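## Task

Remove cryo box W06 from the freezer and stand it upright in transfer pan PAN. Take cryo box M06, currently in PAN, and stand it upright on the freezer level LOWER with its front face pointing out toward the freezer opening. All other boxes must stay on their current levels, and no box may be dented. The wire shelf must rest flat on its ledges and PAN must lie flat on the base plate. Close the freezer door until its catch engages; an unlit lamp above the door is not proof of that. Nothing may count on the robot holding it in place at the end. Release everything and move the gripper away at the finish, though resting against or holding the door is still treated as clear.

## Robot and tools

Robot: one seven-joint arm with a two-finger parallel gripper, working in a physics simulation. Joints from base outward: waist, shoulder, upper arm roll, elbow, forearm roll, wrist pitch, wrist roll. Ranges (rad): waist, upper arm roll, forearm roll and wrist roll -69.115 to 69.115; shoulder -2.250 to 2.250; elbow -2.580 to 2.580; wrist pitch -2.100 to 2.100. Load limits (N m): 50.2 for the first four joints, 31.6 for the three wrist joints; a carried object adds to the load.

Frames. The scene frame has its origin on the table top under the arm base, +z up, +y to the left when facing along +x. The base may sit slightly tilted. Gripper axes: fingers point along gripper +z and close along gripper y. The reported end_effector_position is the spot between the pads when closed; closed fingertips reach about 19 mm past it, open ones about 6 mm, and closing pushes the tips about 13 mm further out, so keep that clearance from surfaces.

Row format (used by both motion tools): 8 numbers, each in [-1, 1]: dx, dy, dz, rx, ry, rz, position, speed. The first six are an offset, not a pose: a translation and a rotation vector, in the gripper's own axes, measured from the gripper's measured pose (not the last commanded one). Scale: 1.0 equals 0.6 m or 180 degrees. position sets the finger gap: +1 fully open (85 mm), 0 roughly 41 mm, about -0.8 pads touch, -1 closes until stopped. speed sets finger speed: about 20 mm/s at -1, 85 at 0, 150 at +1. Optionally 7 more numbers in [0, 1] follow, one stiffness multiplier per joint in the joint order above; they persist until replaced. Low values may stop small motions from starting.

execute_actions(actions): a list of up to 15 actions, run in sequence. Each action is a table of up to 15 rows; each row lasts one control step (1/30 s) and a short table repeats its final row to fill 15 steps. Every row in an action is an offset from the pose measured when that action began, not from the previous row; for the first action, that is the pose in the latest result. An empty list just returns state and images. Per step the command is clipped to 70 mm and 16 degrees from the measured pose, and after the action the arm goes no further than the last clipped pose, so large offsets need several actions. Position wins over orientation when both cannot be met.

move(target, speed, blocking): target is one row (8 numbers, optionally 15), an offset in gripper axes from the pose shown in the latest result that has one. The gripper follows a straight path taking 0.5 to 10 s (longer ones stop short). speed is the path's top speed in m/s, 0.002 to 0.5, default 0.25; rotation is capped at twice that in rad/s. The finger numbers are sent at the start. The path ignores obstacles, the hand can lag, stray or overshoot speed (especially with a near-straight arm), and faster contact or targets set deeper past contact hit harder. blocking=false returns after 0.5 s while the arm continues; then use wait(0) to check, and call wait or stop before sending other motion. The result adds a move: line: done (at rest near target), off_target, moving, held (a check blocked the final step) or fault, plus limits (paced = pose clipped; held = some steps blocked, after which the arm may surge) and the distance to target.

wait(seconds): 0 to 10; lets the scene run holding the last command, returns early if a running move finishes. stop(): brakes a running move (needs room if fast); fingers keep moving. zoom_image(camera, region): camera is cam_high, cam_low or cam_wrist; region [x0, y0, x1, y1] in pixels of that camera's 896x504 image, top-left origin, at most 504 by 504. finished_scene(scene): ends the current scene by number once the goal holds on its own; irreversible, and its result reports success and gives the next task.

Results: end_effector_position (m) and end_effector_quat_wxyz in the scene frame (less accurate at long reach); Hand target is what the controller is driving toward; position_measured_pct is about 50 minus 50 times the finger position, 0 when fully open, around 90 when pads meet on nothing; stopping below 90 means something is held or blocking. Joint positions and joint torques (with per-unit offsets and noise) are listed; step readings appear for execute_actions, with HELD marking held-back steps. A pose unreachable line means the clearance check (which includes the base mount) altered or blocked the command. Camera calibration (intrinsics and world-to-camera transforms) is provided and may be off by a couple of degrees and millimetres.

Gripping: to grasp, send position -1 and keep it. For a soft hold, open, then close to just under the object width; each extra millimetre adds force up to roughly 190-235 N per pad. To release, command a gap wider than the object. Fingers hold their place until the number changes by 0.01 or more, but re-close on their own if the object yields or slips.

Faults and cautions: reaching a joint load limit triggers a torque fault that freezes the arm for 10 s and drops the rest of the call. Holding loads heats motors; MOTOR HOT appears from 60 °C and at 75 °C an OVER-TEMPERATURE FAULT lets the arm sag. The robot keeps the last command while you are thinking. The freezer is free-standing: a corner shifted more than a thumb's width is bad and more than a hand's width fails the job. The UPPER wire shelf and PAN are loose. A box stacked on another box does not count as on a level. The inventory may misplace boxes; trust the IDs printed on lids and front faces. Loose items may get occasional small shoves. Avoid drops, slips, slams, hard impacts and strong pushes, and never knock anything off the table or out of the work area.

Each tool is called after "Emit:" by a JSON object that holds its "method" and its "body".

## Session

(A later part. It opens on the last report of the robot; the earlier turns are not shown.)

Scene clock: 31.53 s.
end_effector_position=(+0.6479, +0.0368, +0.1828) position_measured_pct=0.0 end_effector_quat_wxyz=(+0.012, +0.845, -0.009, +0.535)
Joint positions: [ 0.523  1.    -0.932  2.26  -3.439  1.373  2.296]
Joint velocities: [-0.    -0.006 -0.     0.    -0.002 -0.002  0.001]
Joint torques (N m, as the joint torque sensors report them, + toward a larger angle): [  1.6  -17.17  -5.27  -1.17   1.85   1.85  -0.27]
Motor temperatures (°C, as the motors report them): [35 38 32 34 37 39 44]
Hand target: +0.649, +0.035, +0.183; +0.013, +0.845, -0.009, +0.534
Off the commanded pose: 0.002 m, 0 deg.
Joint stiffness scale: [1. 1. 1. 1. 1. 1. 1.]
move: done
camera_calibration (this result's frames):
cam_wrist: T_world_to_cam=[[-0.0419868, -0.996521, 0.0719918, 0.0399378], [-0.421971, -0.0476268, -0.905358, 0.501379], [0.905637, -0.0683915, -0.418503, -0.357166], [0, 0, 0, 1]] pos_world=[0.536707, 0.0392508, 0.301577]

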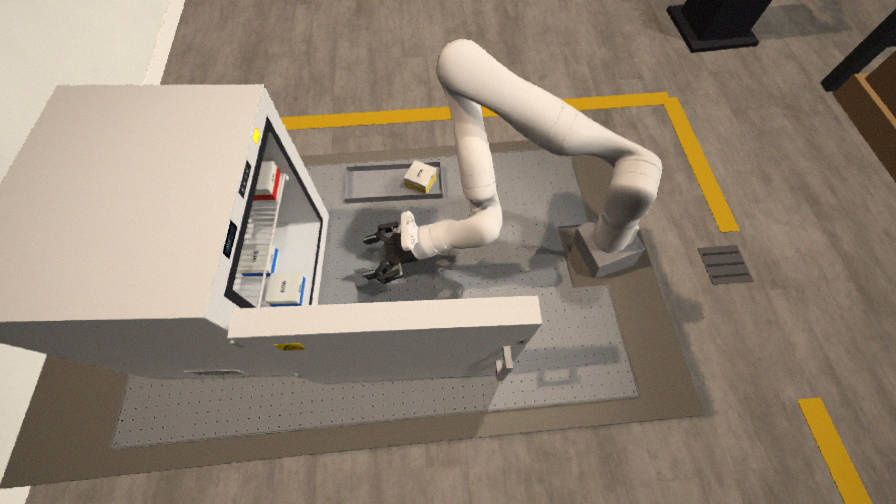

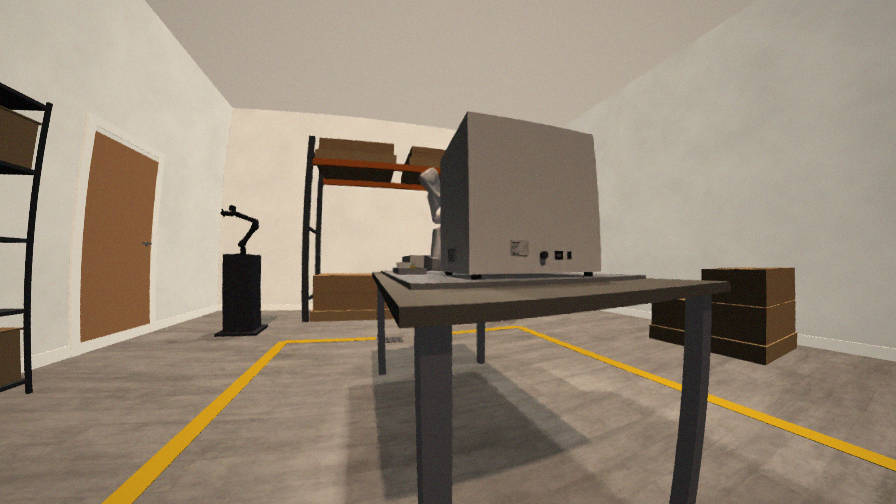

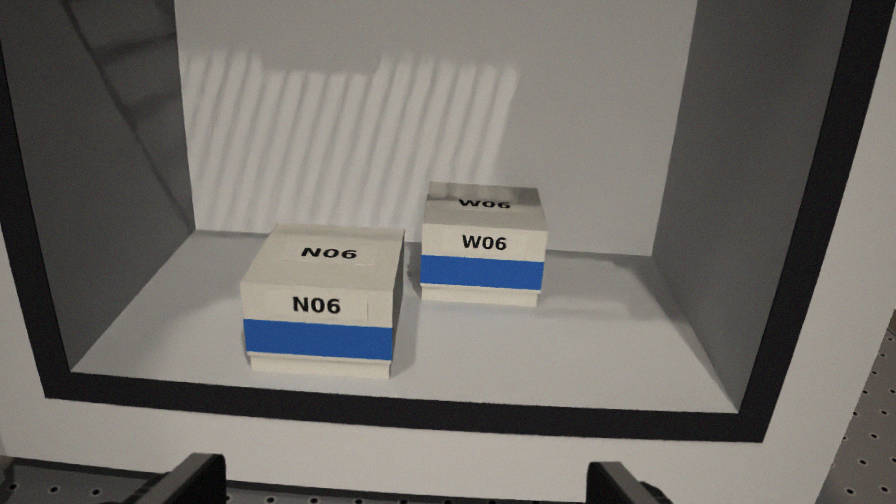

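Emit:
{"method": "move", "body": {"target": [0.075,0.035,0.32,0,0,0,-1,1], "speed": 0.12}}

Emit:
{"method": "move", "body": {"target": [0,-0.13,0,0,0,0,-1,1], "speed": 0.04}}

Emit:
{"method": "move", "body": {"target": [0,0.15,-0.03,0,0,0,-1,1], "speed": 0.12}}

Emit:
{"method": "move", "body": {"target": [0,0,0,0,0,0,1,1]}}

Scene clock: 35.07 s.
end_effector_position=(+0.8408, +0.0108, +0.1470) position_measured_pct=91.7 end_effector_quat_wxyz=(+0.010, +0.842, -0.009, +0.539)
Joint positions: [ 0.472  1.121 -0.86   1.59  -3.418  0.835  2.442]
Joint velocities: [-0.005  0.002  0.002 -0.002  0.    -0.001 -0.   ]
Joint torques (N m, as the joint torque sensors report them, + toward a larger angle): [  1.63 -22.9   -5.91  -4.57   1.83   1.57  -0.22]
Motor temperatures (°C, as the motors report them): [35 38 32 34 37 39 44]
Hand target: +0.840, +0.010, +0.142; +0.012, +0.845, -0.008, +0.535
Off the commanded pose: 0.006 m, 1 deg.
Joint stiffness scale: [1. 1. 1. 1. 1. 1. 1.]
move: off_target
camera_calibration (this result's frames):
cam_wrist: T_world_to_cam=[[-0.0419424, -0.996739, 0.0689314, 0.0251086], [-0.412891, -0.0455337, -0.909641, 0.542171], [0.909814, -0.0666137, -0.409635, -0.553444], [0, 0, 0, 1]] pos_world=[0.728442, 0.0128468, 0.26474]

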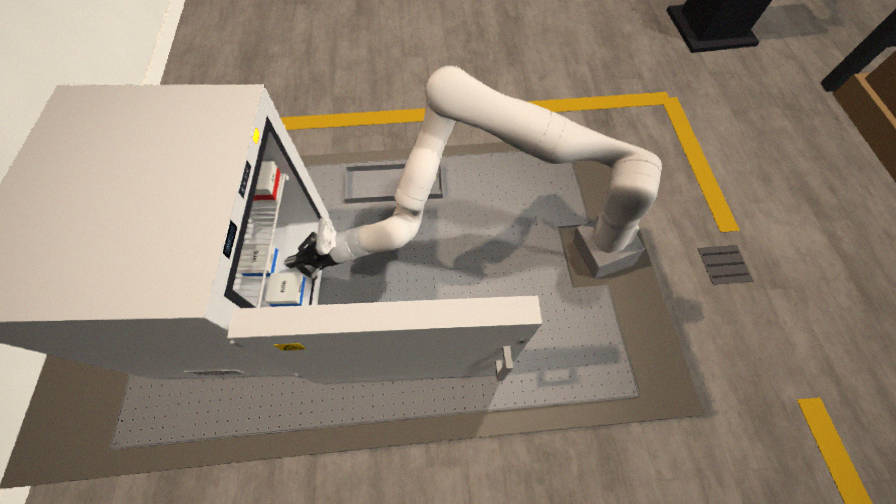

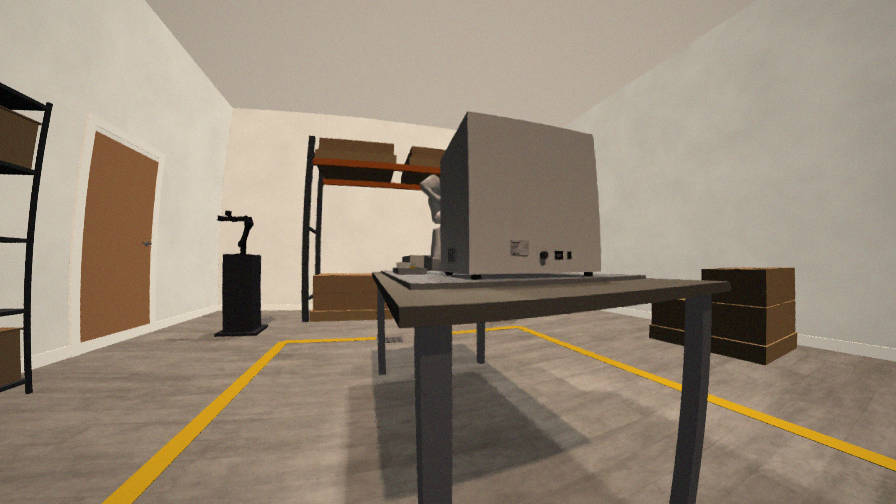

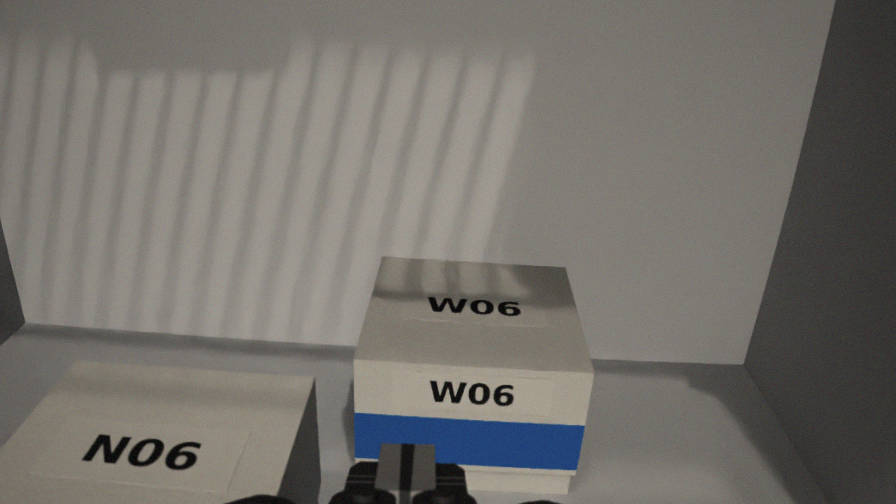

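Scene clock: 37.43 s.
end_effector_position=(+0.8423, +0.0920, +0.1473) position_measured_pct=91.7 end_effector_quat_wxyz=(+0.005, +0.842, -0.008, +0.539)
Joint positions: [ 0.315  1.121 -0.86   1.558 -3.535  0.921  2.483]
Joint velocities: [-0.003 -0.001 -0.     0.     0.     0.    -0.   ]
Joint torques (N m, as the joint torque sensors report them, + toward a larger angle): [  1.08 -23.47  -6.26  -4.52   1.91   1.26  -0.18]
Motor temperatures (°C, as the motors report them): [35 38 32 34 37 39 44]
Hand target: +0.843, +0.089, +0.146; +0.010, +0.842, -0.009, +0.539
Off the commanded pose: 0.003 m, 1 deg.
Joint stiffness scale: [1. 1. 1. 1. 1. 1. 1.]
move: done
camera_calibration (this result's frames):
cam_wrist: T_world_to_cam=[[-0.0350033, -0.997545, 0.0606607, 0.101497], [-0.412349, -0.0408746, -0.910108, 0.545932], [0.910353, -0.0568702, -0.409906, -0.550632], [0, 0, 0, 1]] pos_world=[0.729937, 0.0922482, 0.264993]

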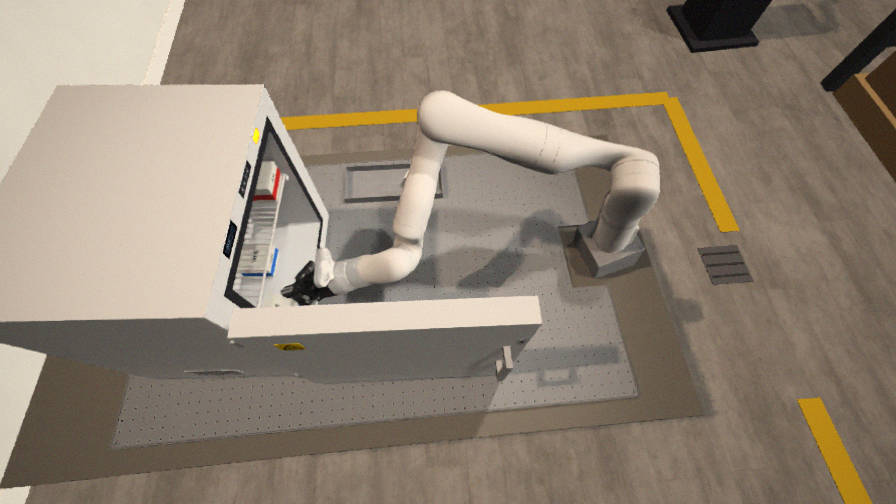

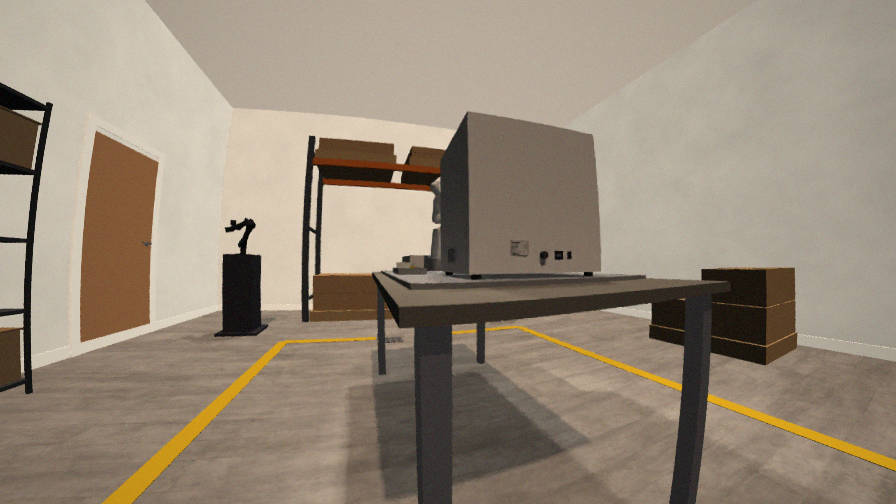

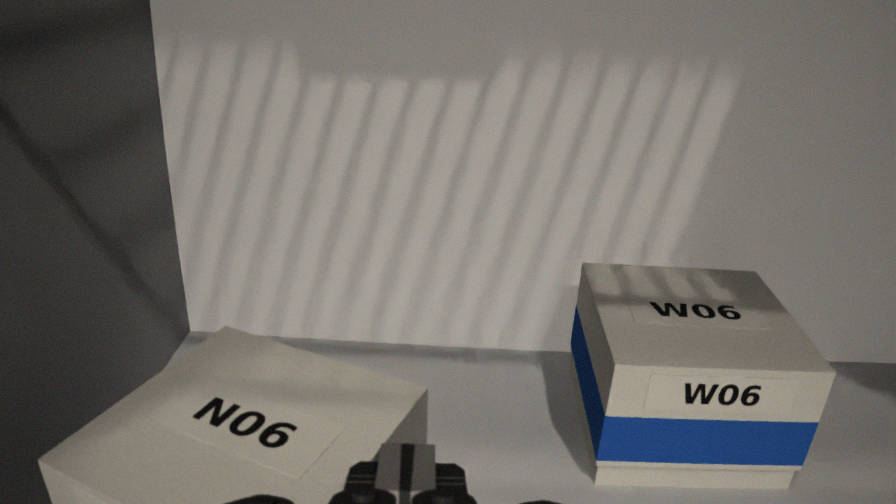

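Scene clock: 38.77 s.
end_effector_position=(+0.8242, -0.0016, +0.1522) position_measured_pct=91.7 end_effector_quat_wxyz=(+0.010, +0.843, -0.010, +0.538)
Joint positions: [ 0.511  1.098 -0.861  1.655 -3.395  0.853  2.412]
Joint velocities: [ 0.004  0.    -0.004  0.001 -0.001  0.001 -0.001]
Joint torques (N m, as the joint torque sensors report them, + toward a larger angle): [  1.89 -22.31  -6.63  -4.4    1.68   1.6   -0.27]
Motor temperatures (°C, as the motors report them): [35 39 32 34 37 39 44]
Hand target: +0.824, +0.002, +0.155; +0.005, +0.842, -0.008, +0.539
Off the commanded pose: 0.005 m, 1 deg.
Joint stiffness scale: [1. 1. 1. 1. 1. 1. 1.]
move: off_target
camera_calibration (this result's frames):
cam_wrist: T_world_to_cam=[[-0.0434596, -0.996792, 0.0672086, 0.0132329], [-0.414916, -0.043188, -0.908834, 0.541039], [0.908821, -0.0673835, -0.411708, -0.535933], [0, 0, 0, 1]] pos_world=[0.712128, 0.000443767, 0.270178]

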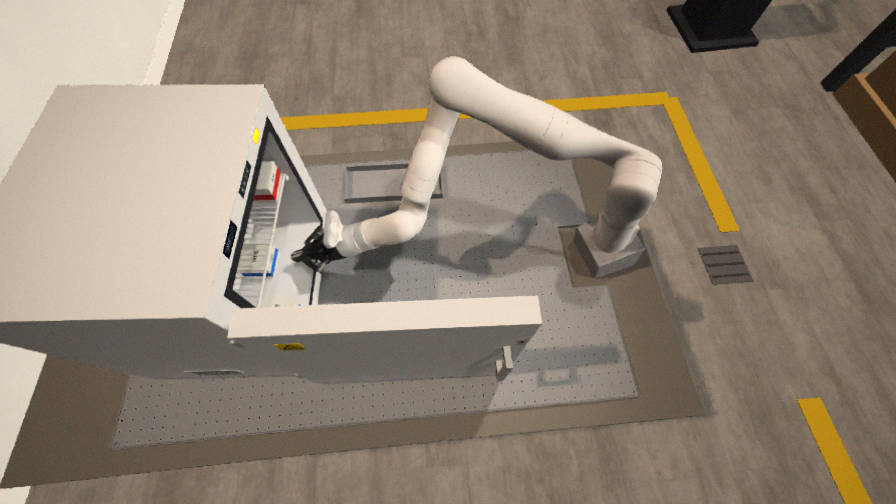

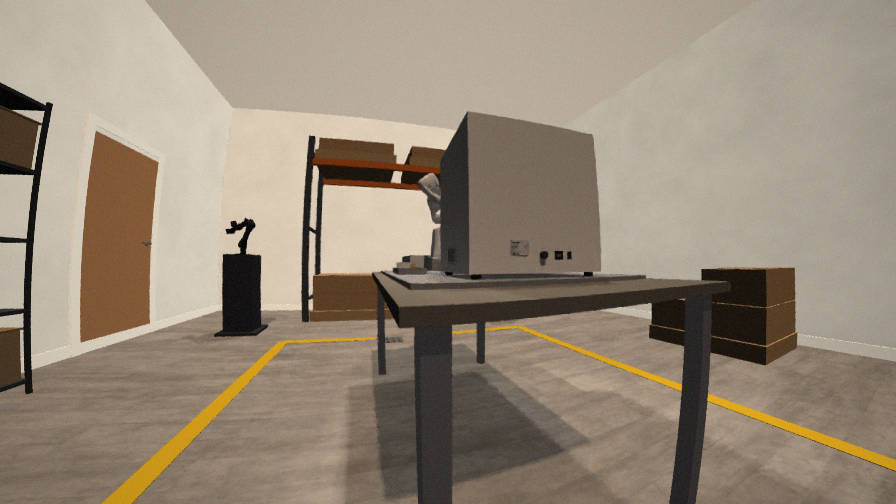

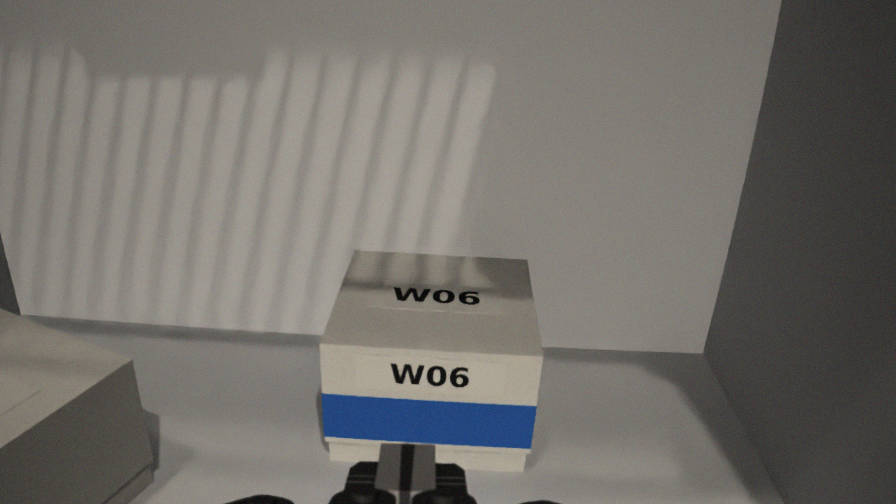

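Scene clock: 39.73 s.
end_effector_position=(+0.8242, -0.0016, +0.1522) position_measured_pct=0.0 end_effector_quat_wxyz=(+0.010, +0.843, -0.010, +0.538)
Joint positions: [ 0.511  1.098 -0.861  1.655 -3.395  0.853  2.412]
Joint velocities: [-0.     0.001 -0.    -0.001  0.001 -0.     0.002]
Joint torques (N m, as the joint torque sensors report them, + toward a larger angle): [  1.71 -22.51  -6.19  -4.35   1.74   1.69  -0.25]
Motor temperatures (°C, as the motors report them): [35 39 32 34 37 39 44]
Hand target: +0.824, -0.002, +0.152; +0.010, +0.843, -0.010, +0.538
Off the commanded pose: 0.000 m, 0 deg.
Joint stiffness scale: [1. 1. 1. 1. 1. 1. 1.]
move: done
camera_calibration (this result's frames):
cam_wrist: T_world_to_cam=[[-0.0434884, -0.996792, 0.0671845, 0.0132431], [-0.414905, -0.0431549, -0.908841, 0.541042], [0.908825, -0.0673992, -0.411698, -0.535936], [0, 0, 0, 1]] pos_world=[0.712129, 0.000427578, 0.270187]

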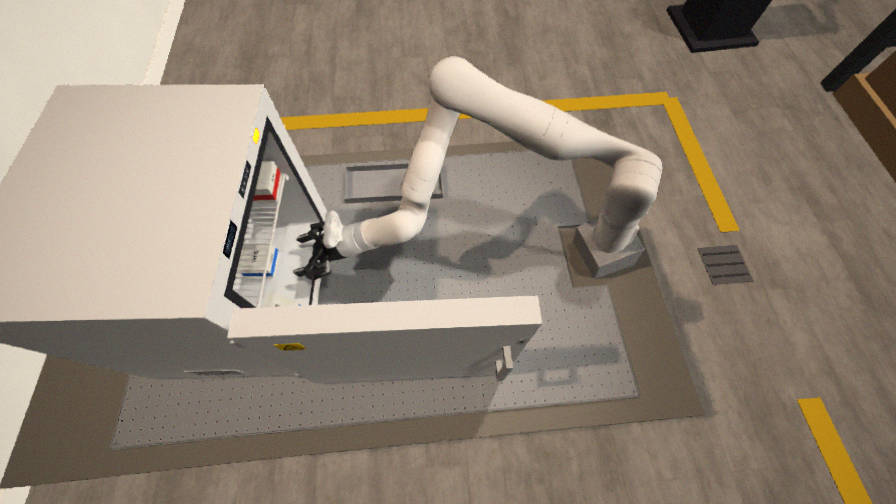

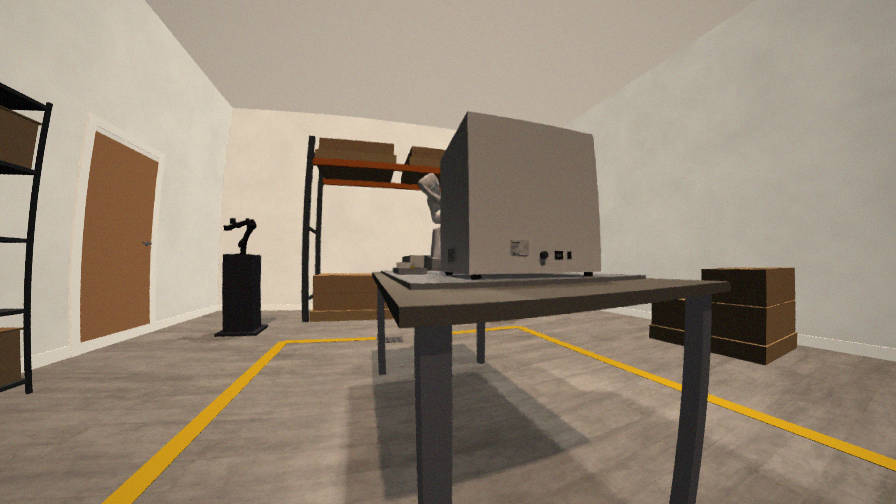

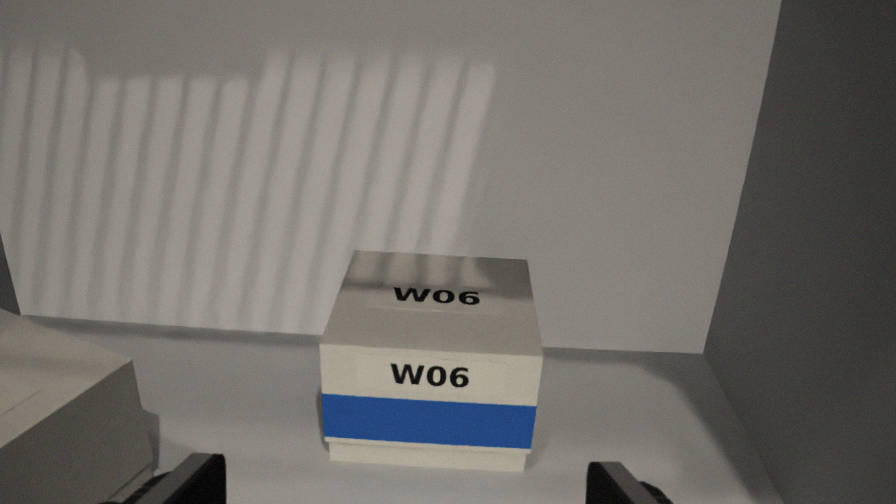

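Emit:
{"method": "move", "body": {"target": [0.03,0.012,0.1,-0.015,-0.055,0.007,1,1], "speed": 0.08}}

Emit:
{"method": "move", "body": {"target": [0.036,0,0.075,0,0,0,1,1], "speed": 0.04}}

Emit:
{"method": "move", "body": {"target": [0,0,0,0,0,0,0.7,-1]}}

Scene clock: 41.53 s.
end_effector_position=(+0.8851, -0.0109, +0.1423) position_measured_pct=0.0 end_effector_quat_wxyz=(+0.023, +0.885, -0.034, +0.464)
Joint positions: [ 0.377  1.053 -0.735  1.327 -3.892  0.529  2.73 ]
Joint velocities: [-0.001  0.001  0.    -0.002 -0.003  0.     0.006]
Joint torques (N m, as the joint torque sensors report them, + toward a larger angle): [  1.64 -25.11  -4.75  -6.57   1.11   0.89  -0.22]
Motor temperatures (°C, as the motors report them): [35 39 32 34 37 39 44]
Hand target: +0.886, -0.011, +0.144; +0.023, +0.885, -0.033, +0.464
Off the commanded pose: 0.001 m, 0 deg.
Joint stiffness scale: [1. 1. 1. 1. 1. 1. 1.]
move: done
camera_calibration (this result's frames):
cam_wrist: T_world_to_cam=[[-0.086768, -0.99369, 0.0710702, 0.0450724], [-0.565088, -0.00966039, -0.824974, 0.678198], [0.820455, -0.111742, -0.560684, -0.497094], [0, 0, 0, 1]] pos_world=[0.794996, -0.00420682, 0.277579]

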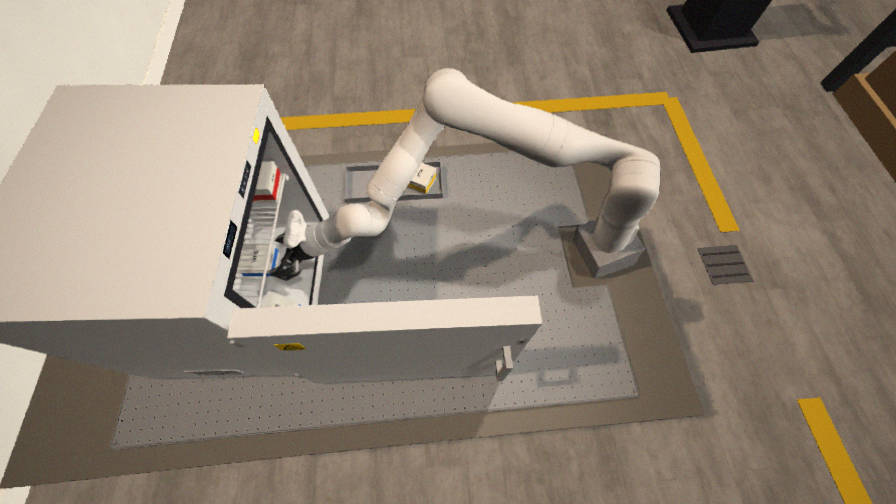

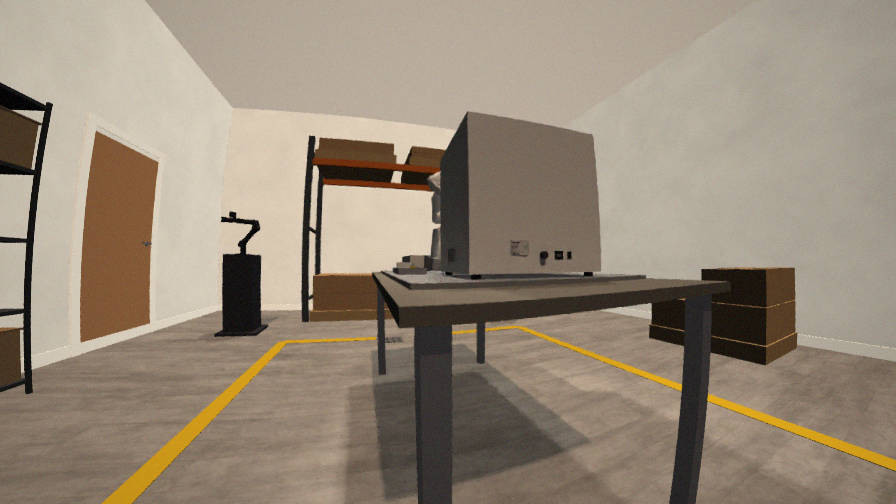

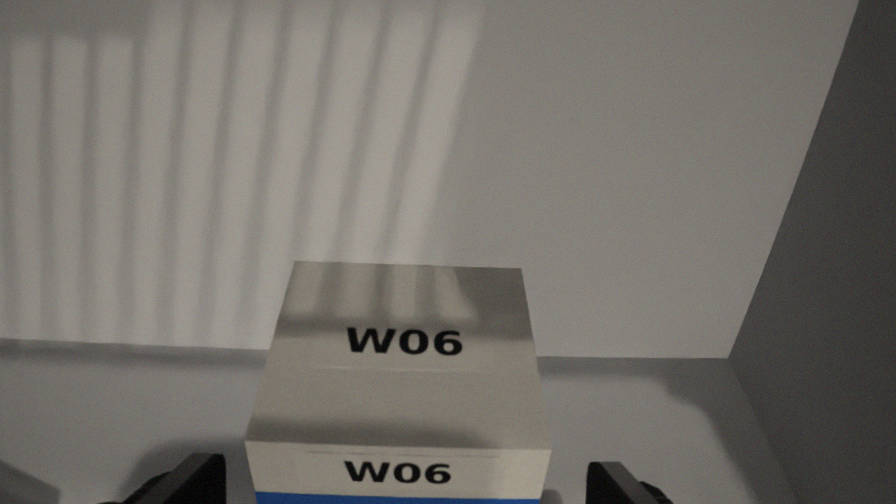

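Scene clock: 43.17 s.
end_effector_position=(+0.9346, -0.0155, +0.1381) position_measured_pct=0.0 end_effector_quat_wxyz=(+0.023, +0.884, -0.036, +0.466)
Joint positions: [ 0.301  1.114 -0.662  1.091 -4.082  0.412  2.916]
Joint velocities: [-0.002  0.003 -0.    -0.003 -0.003  0.001  0.008]
Joint torques (N m, as the joint torque sensors report them, + toward a larger angle): [  1.91 -26.9   -4.08  -7.58   1.     0.27  -0.14]
Motor temperatures (°C, as the motors report them): [35 39 32 34 37 39 44]
Hand target: +0.934, -0.015, +0.135; +0.023, +0.885, -0.034, +0.464
Off the commanded pose: 0.004 m, 0 deg.
Joint stiffness scale: [1. 1. 1. 1. 1. 1. 1.]
move: off_target
camera_calibration (this result's frames):
cam_wrist: T_world_to_cam=[[-0.0896066, -0.99346, 0.0707649, 0.047833], [-0.560376, -0.008449, -0.828195, 0.698728], [0.823377, -0.113867, -0.555954, -0.54399], [0, 0, 0, 1]] pos_world=[0.843745, -0.00851861, 0.272865]

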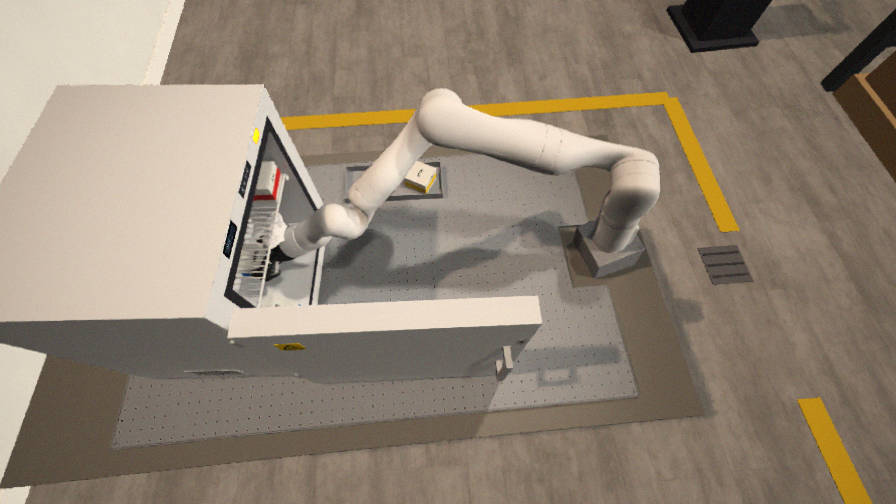

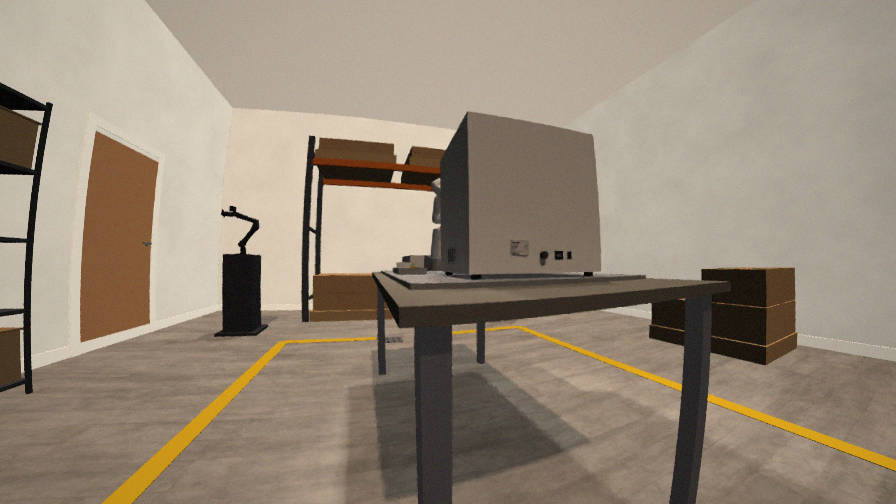

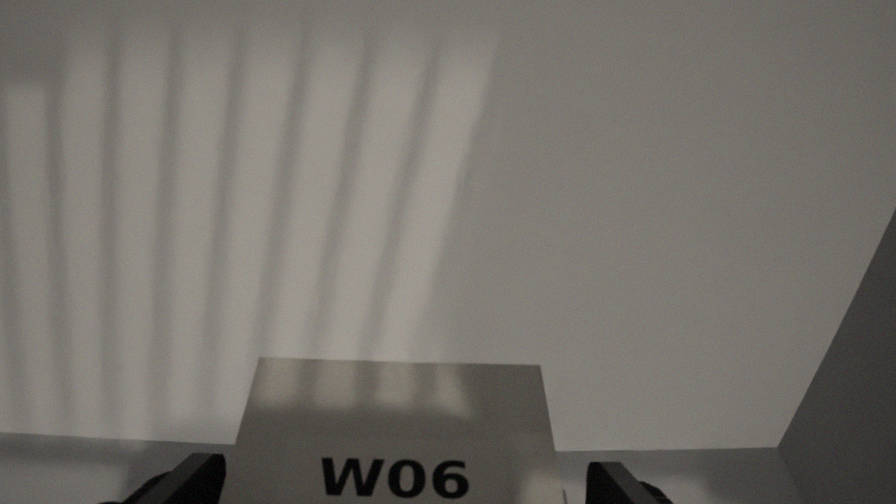

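Scene clock: 44.13 s.
end_effector_position=(+0.9346, -0.0155, +0.1380) position_measured_pct=14.3 end_effector_quat_wxyz=(+0.023, +0.884, -0.036, +0.466)
Joint positions: [ 0.301  1.114 -0.662  1.091 -4.082  0.412  2.917]
Joint velocities: [ 0.    -0.    -0.    -0.001 -0.001 -0.     0.002]
Joint torques (N m, as the joint torque sensors report them, + toward a larger angle): [  1.99 -25.72  -3.71  -7.34   0.97   0.17  -0.14]
Motor temperatures (°C, as the motors report them): [35 39 32 34 37 39 44]
Hand target: +0.935, -0.015, +0.138; +0.023, +0.884, -0.036, +0.466
Off the commanded pose: 0.000 m, 0 deg.
Joint stiffness scale: [1. 1. 1. 1. 1. 1. 1.]
move: done
camera_calibration (this result's frames):
cam_wrist: T_world_to_cam=[[-0.0895805, -0.99346, 0.070802, 0.0478089], [-0.5604, -0.00849126, -0.828178, 0.698727], [0.823363, -0.113866, -0.555975, -0.543986], [0, 0, 0, 1]] pos_world=[0.843748, -0.00851233, 0.272843]

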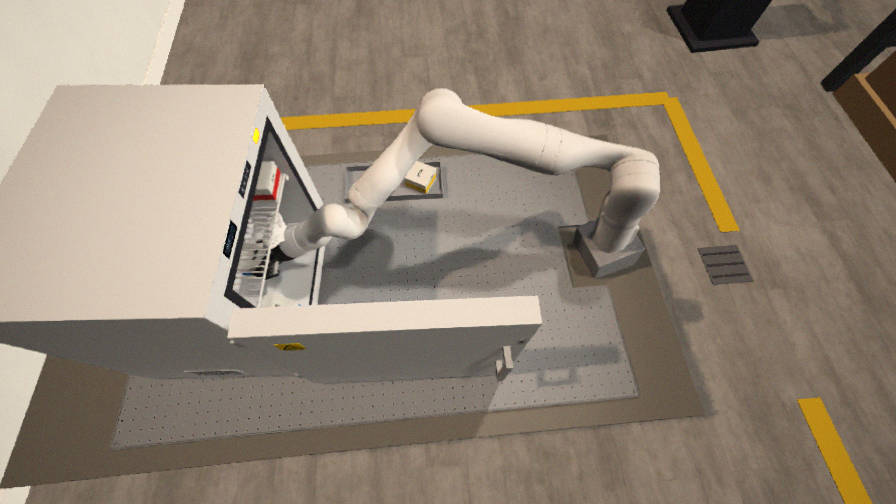

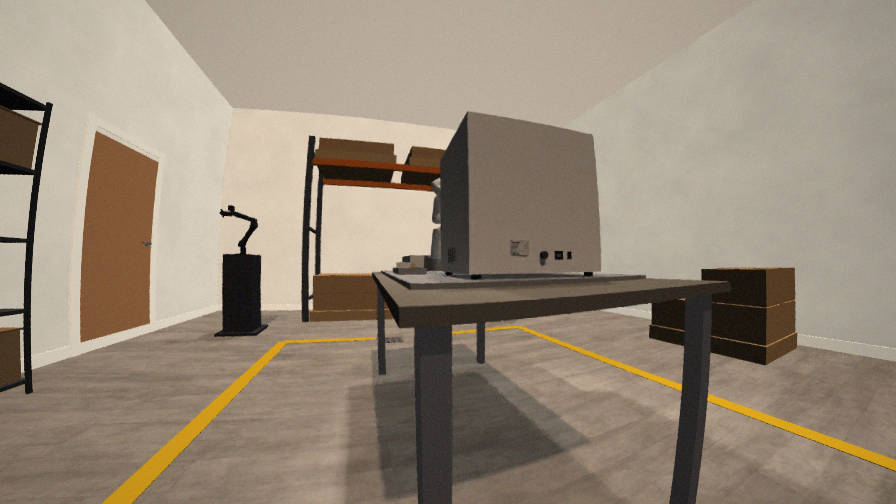

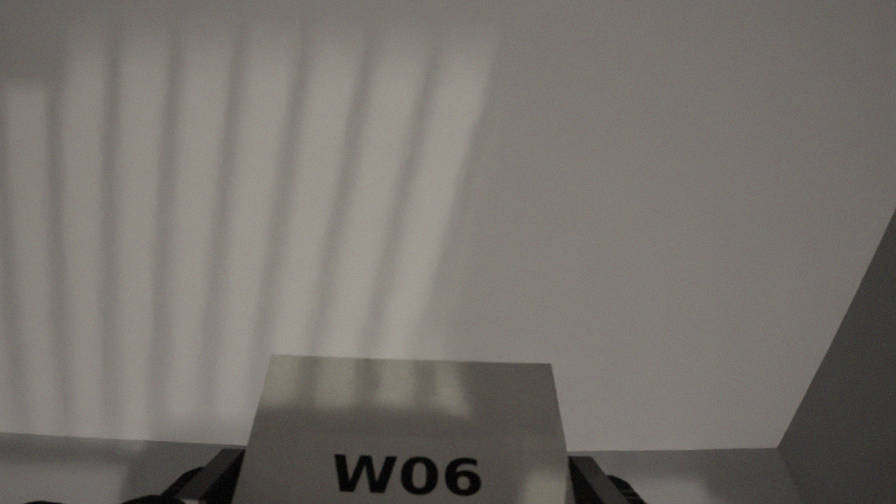

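Emit:
{"method": "execute_actions", "body": {"actions": [[[0,0,0,0,0,0,0.65,-1]],[[0.014,0,-0.01,0,0,0,0.65,-1]]]}}

Emit:
{"method": "move", "body": {"target": [-0.225,0,-0.39,0,0,0,0.65,-1], "speed": 0.1}}

Emit:
{"method": "zoom_image", "body": {"camera": "cam_high", "region": [320,140,480,290]}}

Scene clock: 45.27 s.
end_effector_position=(+0.9355, -0.0148, +0.1481) position_measured_pct=15.9 end_effector_quat_wxyz=(+0.023, +0.883, -0.037, +0.468)
Joint positions: [ 0.301  1.097 -0.661  1.095 -4.107  0.412  2.931]
Joint velocities: [ 0.    -0.003 -0.     0.001 -0.002 -0.001  0.002]
Joint torques (N m, as the joint torque sensors report them, + toward a larger angle): [  1.71 -27.41  -4.05  -8.36   1.43   0.44  -0.2 ]
Motor temperatures (°C, as the motors report them): [35 39 32 34 37 39 44]
Hand target: +0.934, -0.015, +0.149; +0.023, +0.884, -0.036, +0.466
Off the commanded pose: 0.001 m, 0 deg.
Joint stiffness scale: [1. 1. 1. 1. 1. 1. 1.]
Step readings (end_effector_position; steps 1 to 15: 1st action; 16 to 30: 2nd action):
0: (+0.9346, -0.0155, +0.1380)
1: (+0.9346, -0.0155, +0.1380)
2: (+0.9346, -0.0155, +0.1380)
4: (+0.9347, -0.0155, +0.1381)
8: (+0.9347, -0.0155, +0.1382)
15: (+0.9347, -0.0155, +0.1382)
16: (+0.9348, -0.0155, +0.1388)
17: (+0.9343, -0.0154, +0.1395)
19: (+0.9343, -0.0151, +0.1425)
23: (+0.9352, -0.0150, +0.1468)
30: end_effector_position above
camera_calibration (this result's frames):
cam_wrist: T_world_to_cam=[[-0.0924941, -0.993321, 0.0689774, 0.050782], [-0.557498, -0.00573531, -0.830159, 0.705207], [0.82501, -0.11524, -0.553244, -0.540961], [0, 0, 0, 1]] pos_world=[0.844146, -0.00785268, 0.282647]

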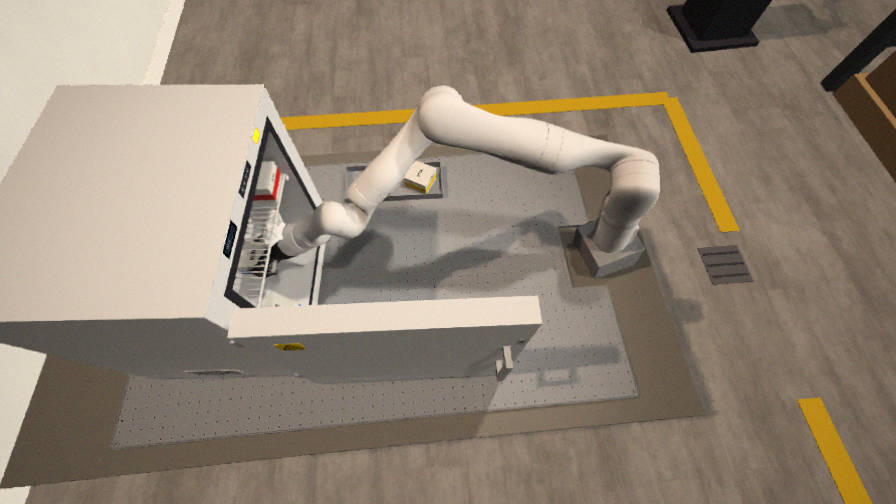

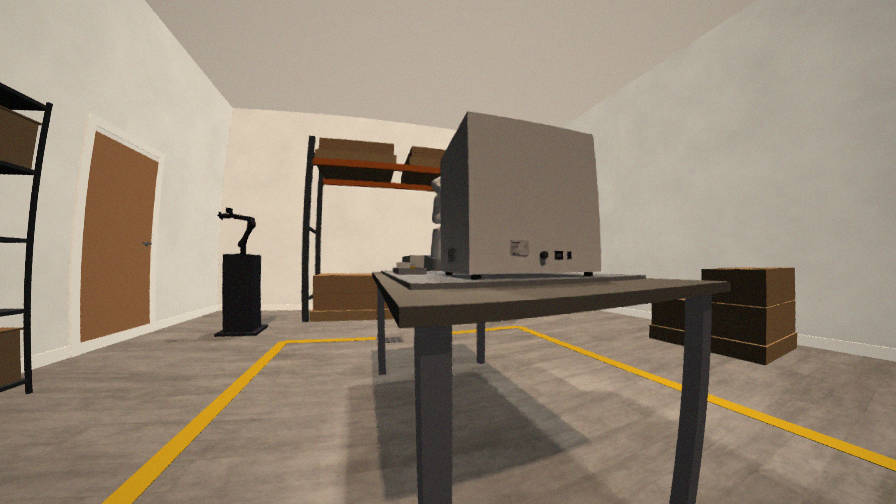

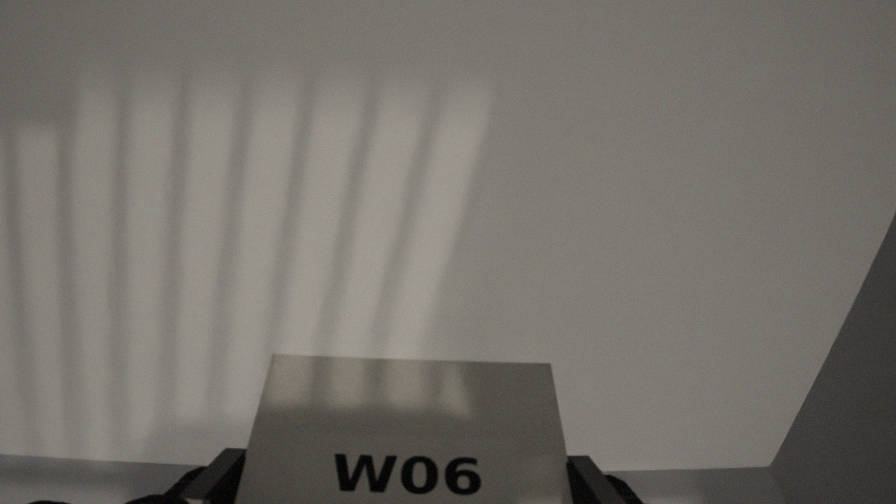

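Scene clock: 48.37 s.
end_effector_position=(+0.6662, +0.0075, +0.1632) position_measured_pct=15.9 end_effector_quat_wxyz=(+0.025, +0.885, -0.038, +0.463)
Joint positions: [ 0.53   0.878 -0.867  2.136 -3.626  1.053  2.295]
Joint velocities: [ 0.001 -0.002 -0.     0.003  0.     0.001  0.001]
Joint torques (N m, as the joint torque sensors report them, + toward a larger angle): [  1.51 -18.04  -4.77  -2.82   1.55   1.81  -0.18]
Motor temperatures (°C, as the motors report them): [35 39 32 34 37 39 44]
Hand target: +0.667, +0.009, +0.168; +0.023, +0.883, -0.038, +0.467
Off the commanded pose: 0.005 m, 1 deg.
Joint stiffness scale: [1. 1. 1. 1. 1. 1. 1.]
move: off_target
camera_calibration (this result's frames):
cam_wrist: T_world_to_cam=[[-0.0944821, -0.992857, 0.0728513, 0.0476742], [-0.567107, -0.00646642, -0.823619, 0.573054], [0.818207, -0.119132, -0.562445, -0.301764], [0, 0, 0, 1]] pos_world=[0.576393, 0.0150896, 0.298779]

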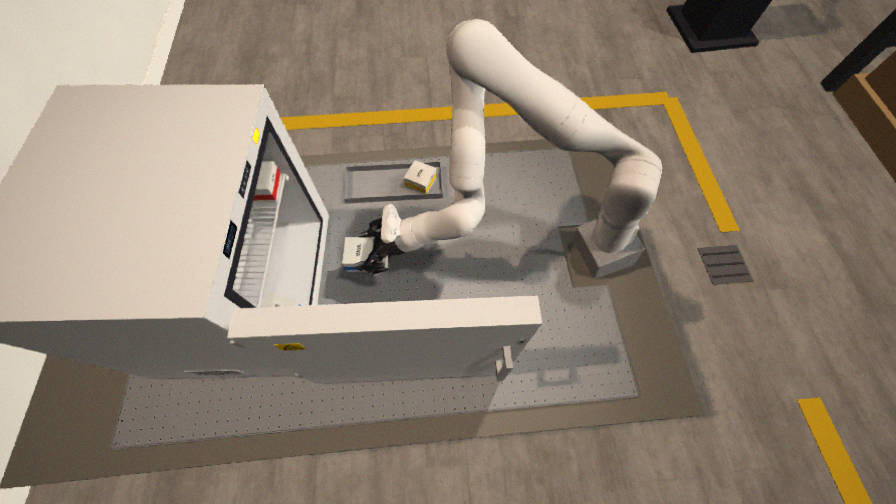

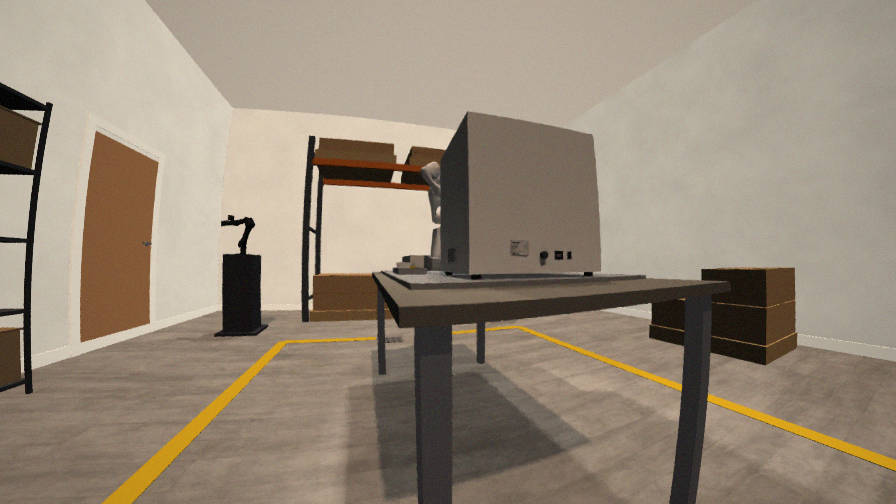

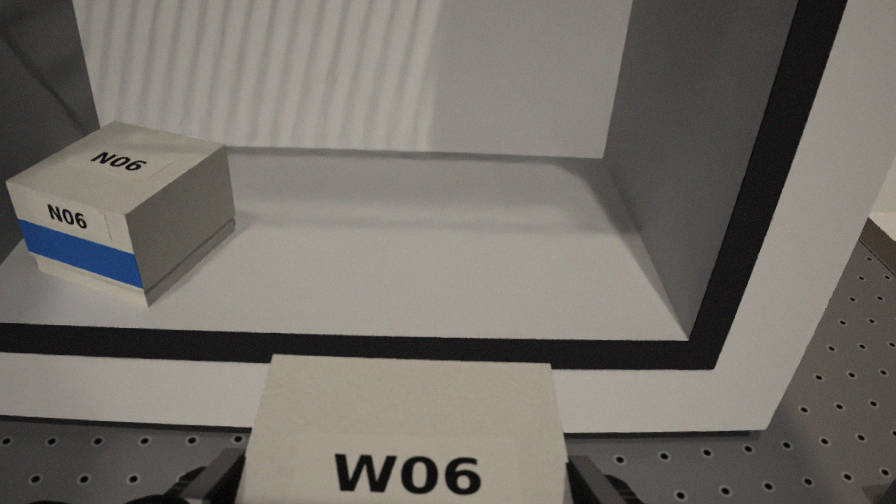

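Region (320, 140, 480, 290) of cam_high's 896x504 image, scaled by 3.150, with more detail than that image has; it fills the top 472 rows of this view, and the rest is white.

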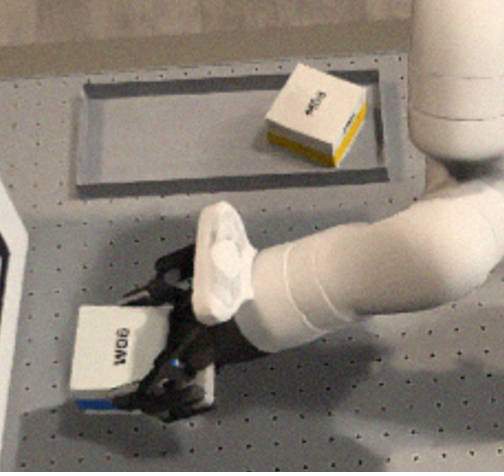

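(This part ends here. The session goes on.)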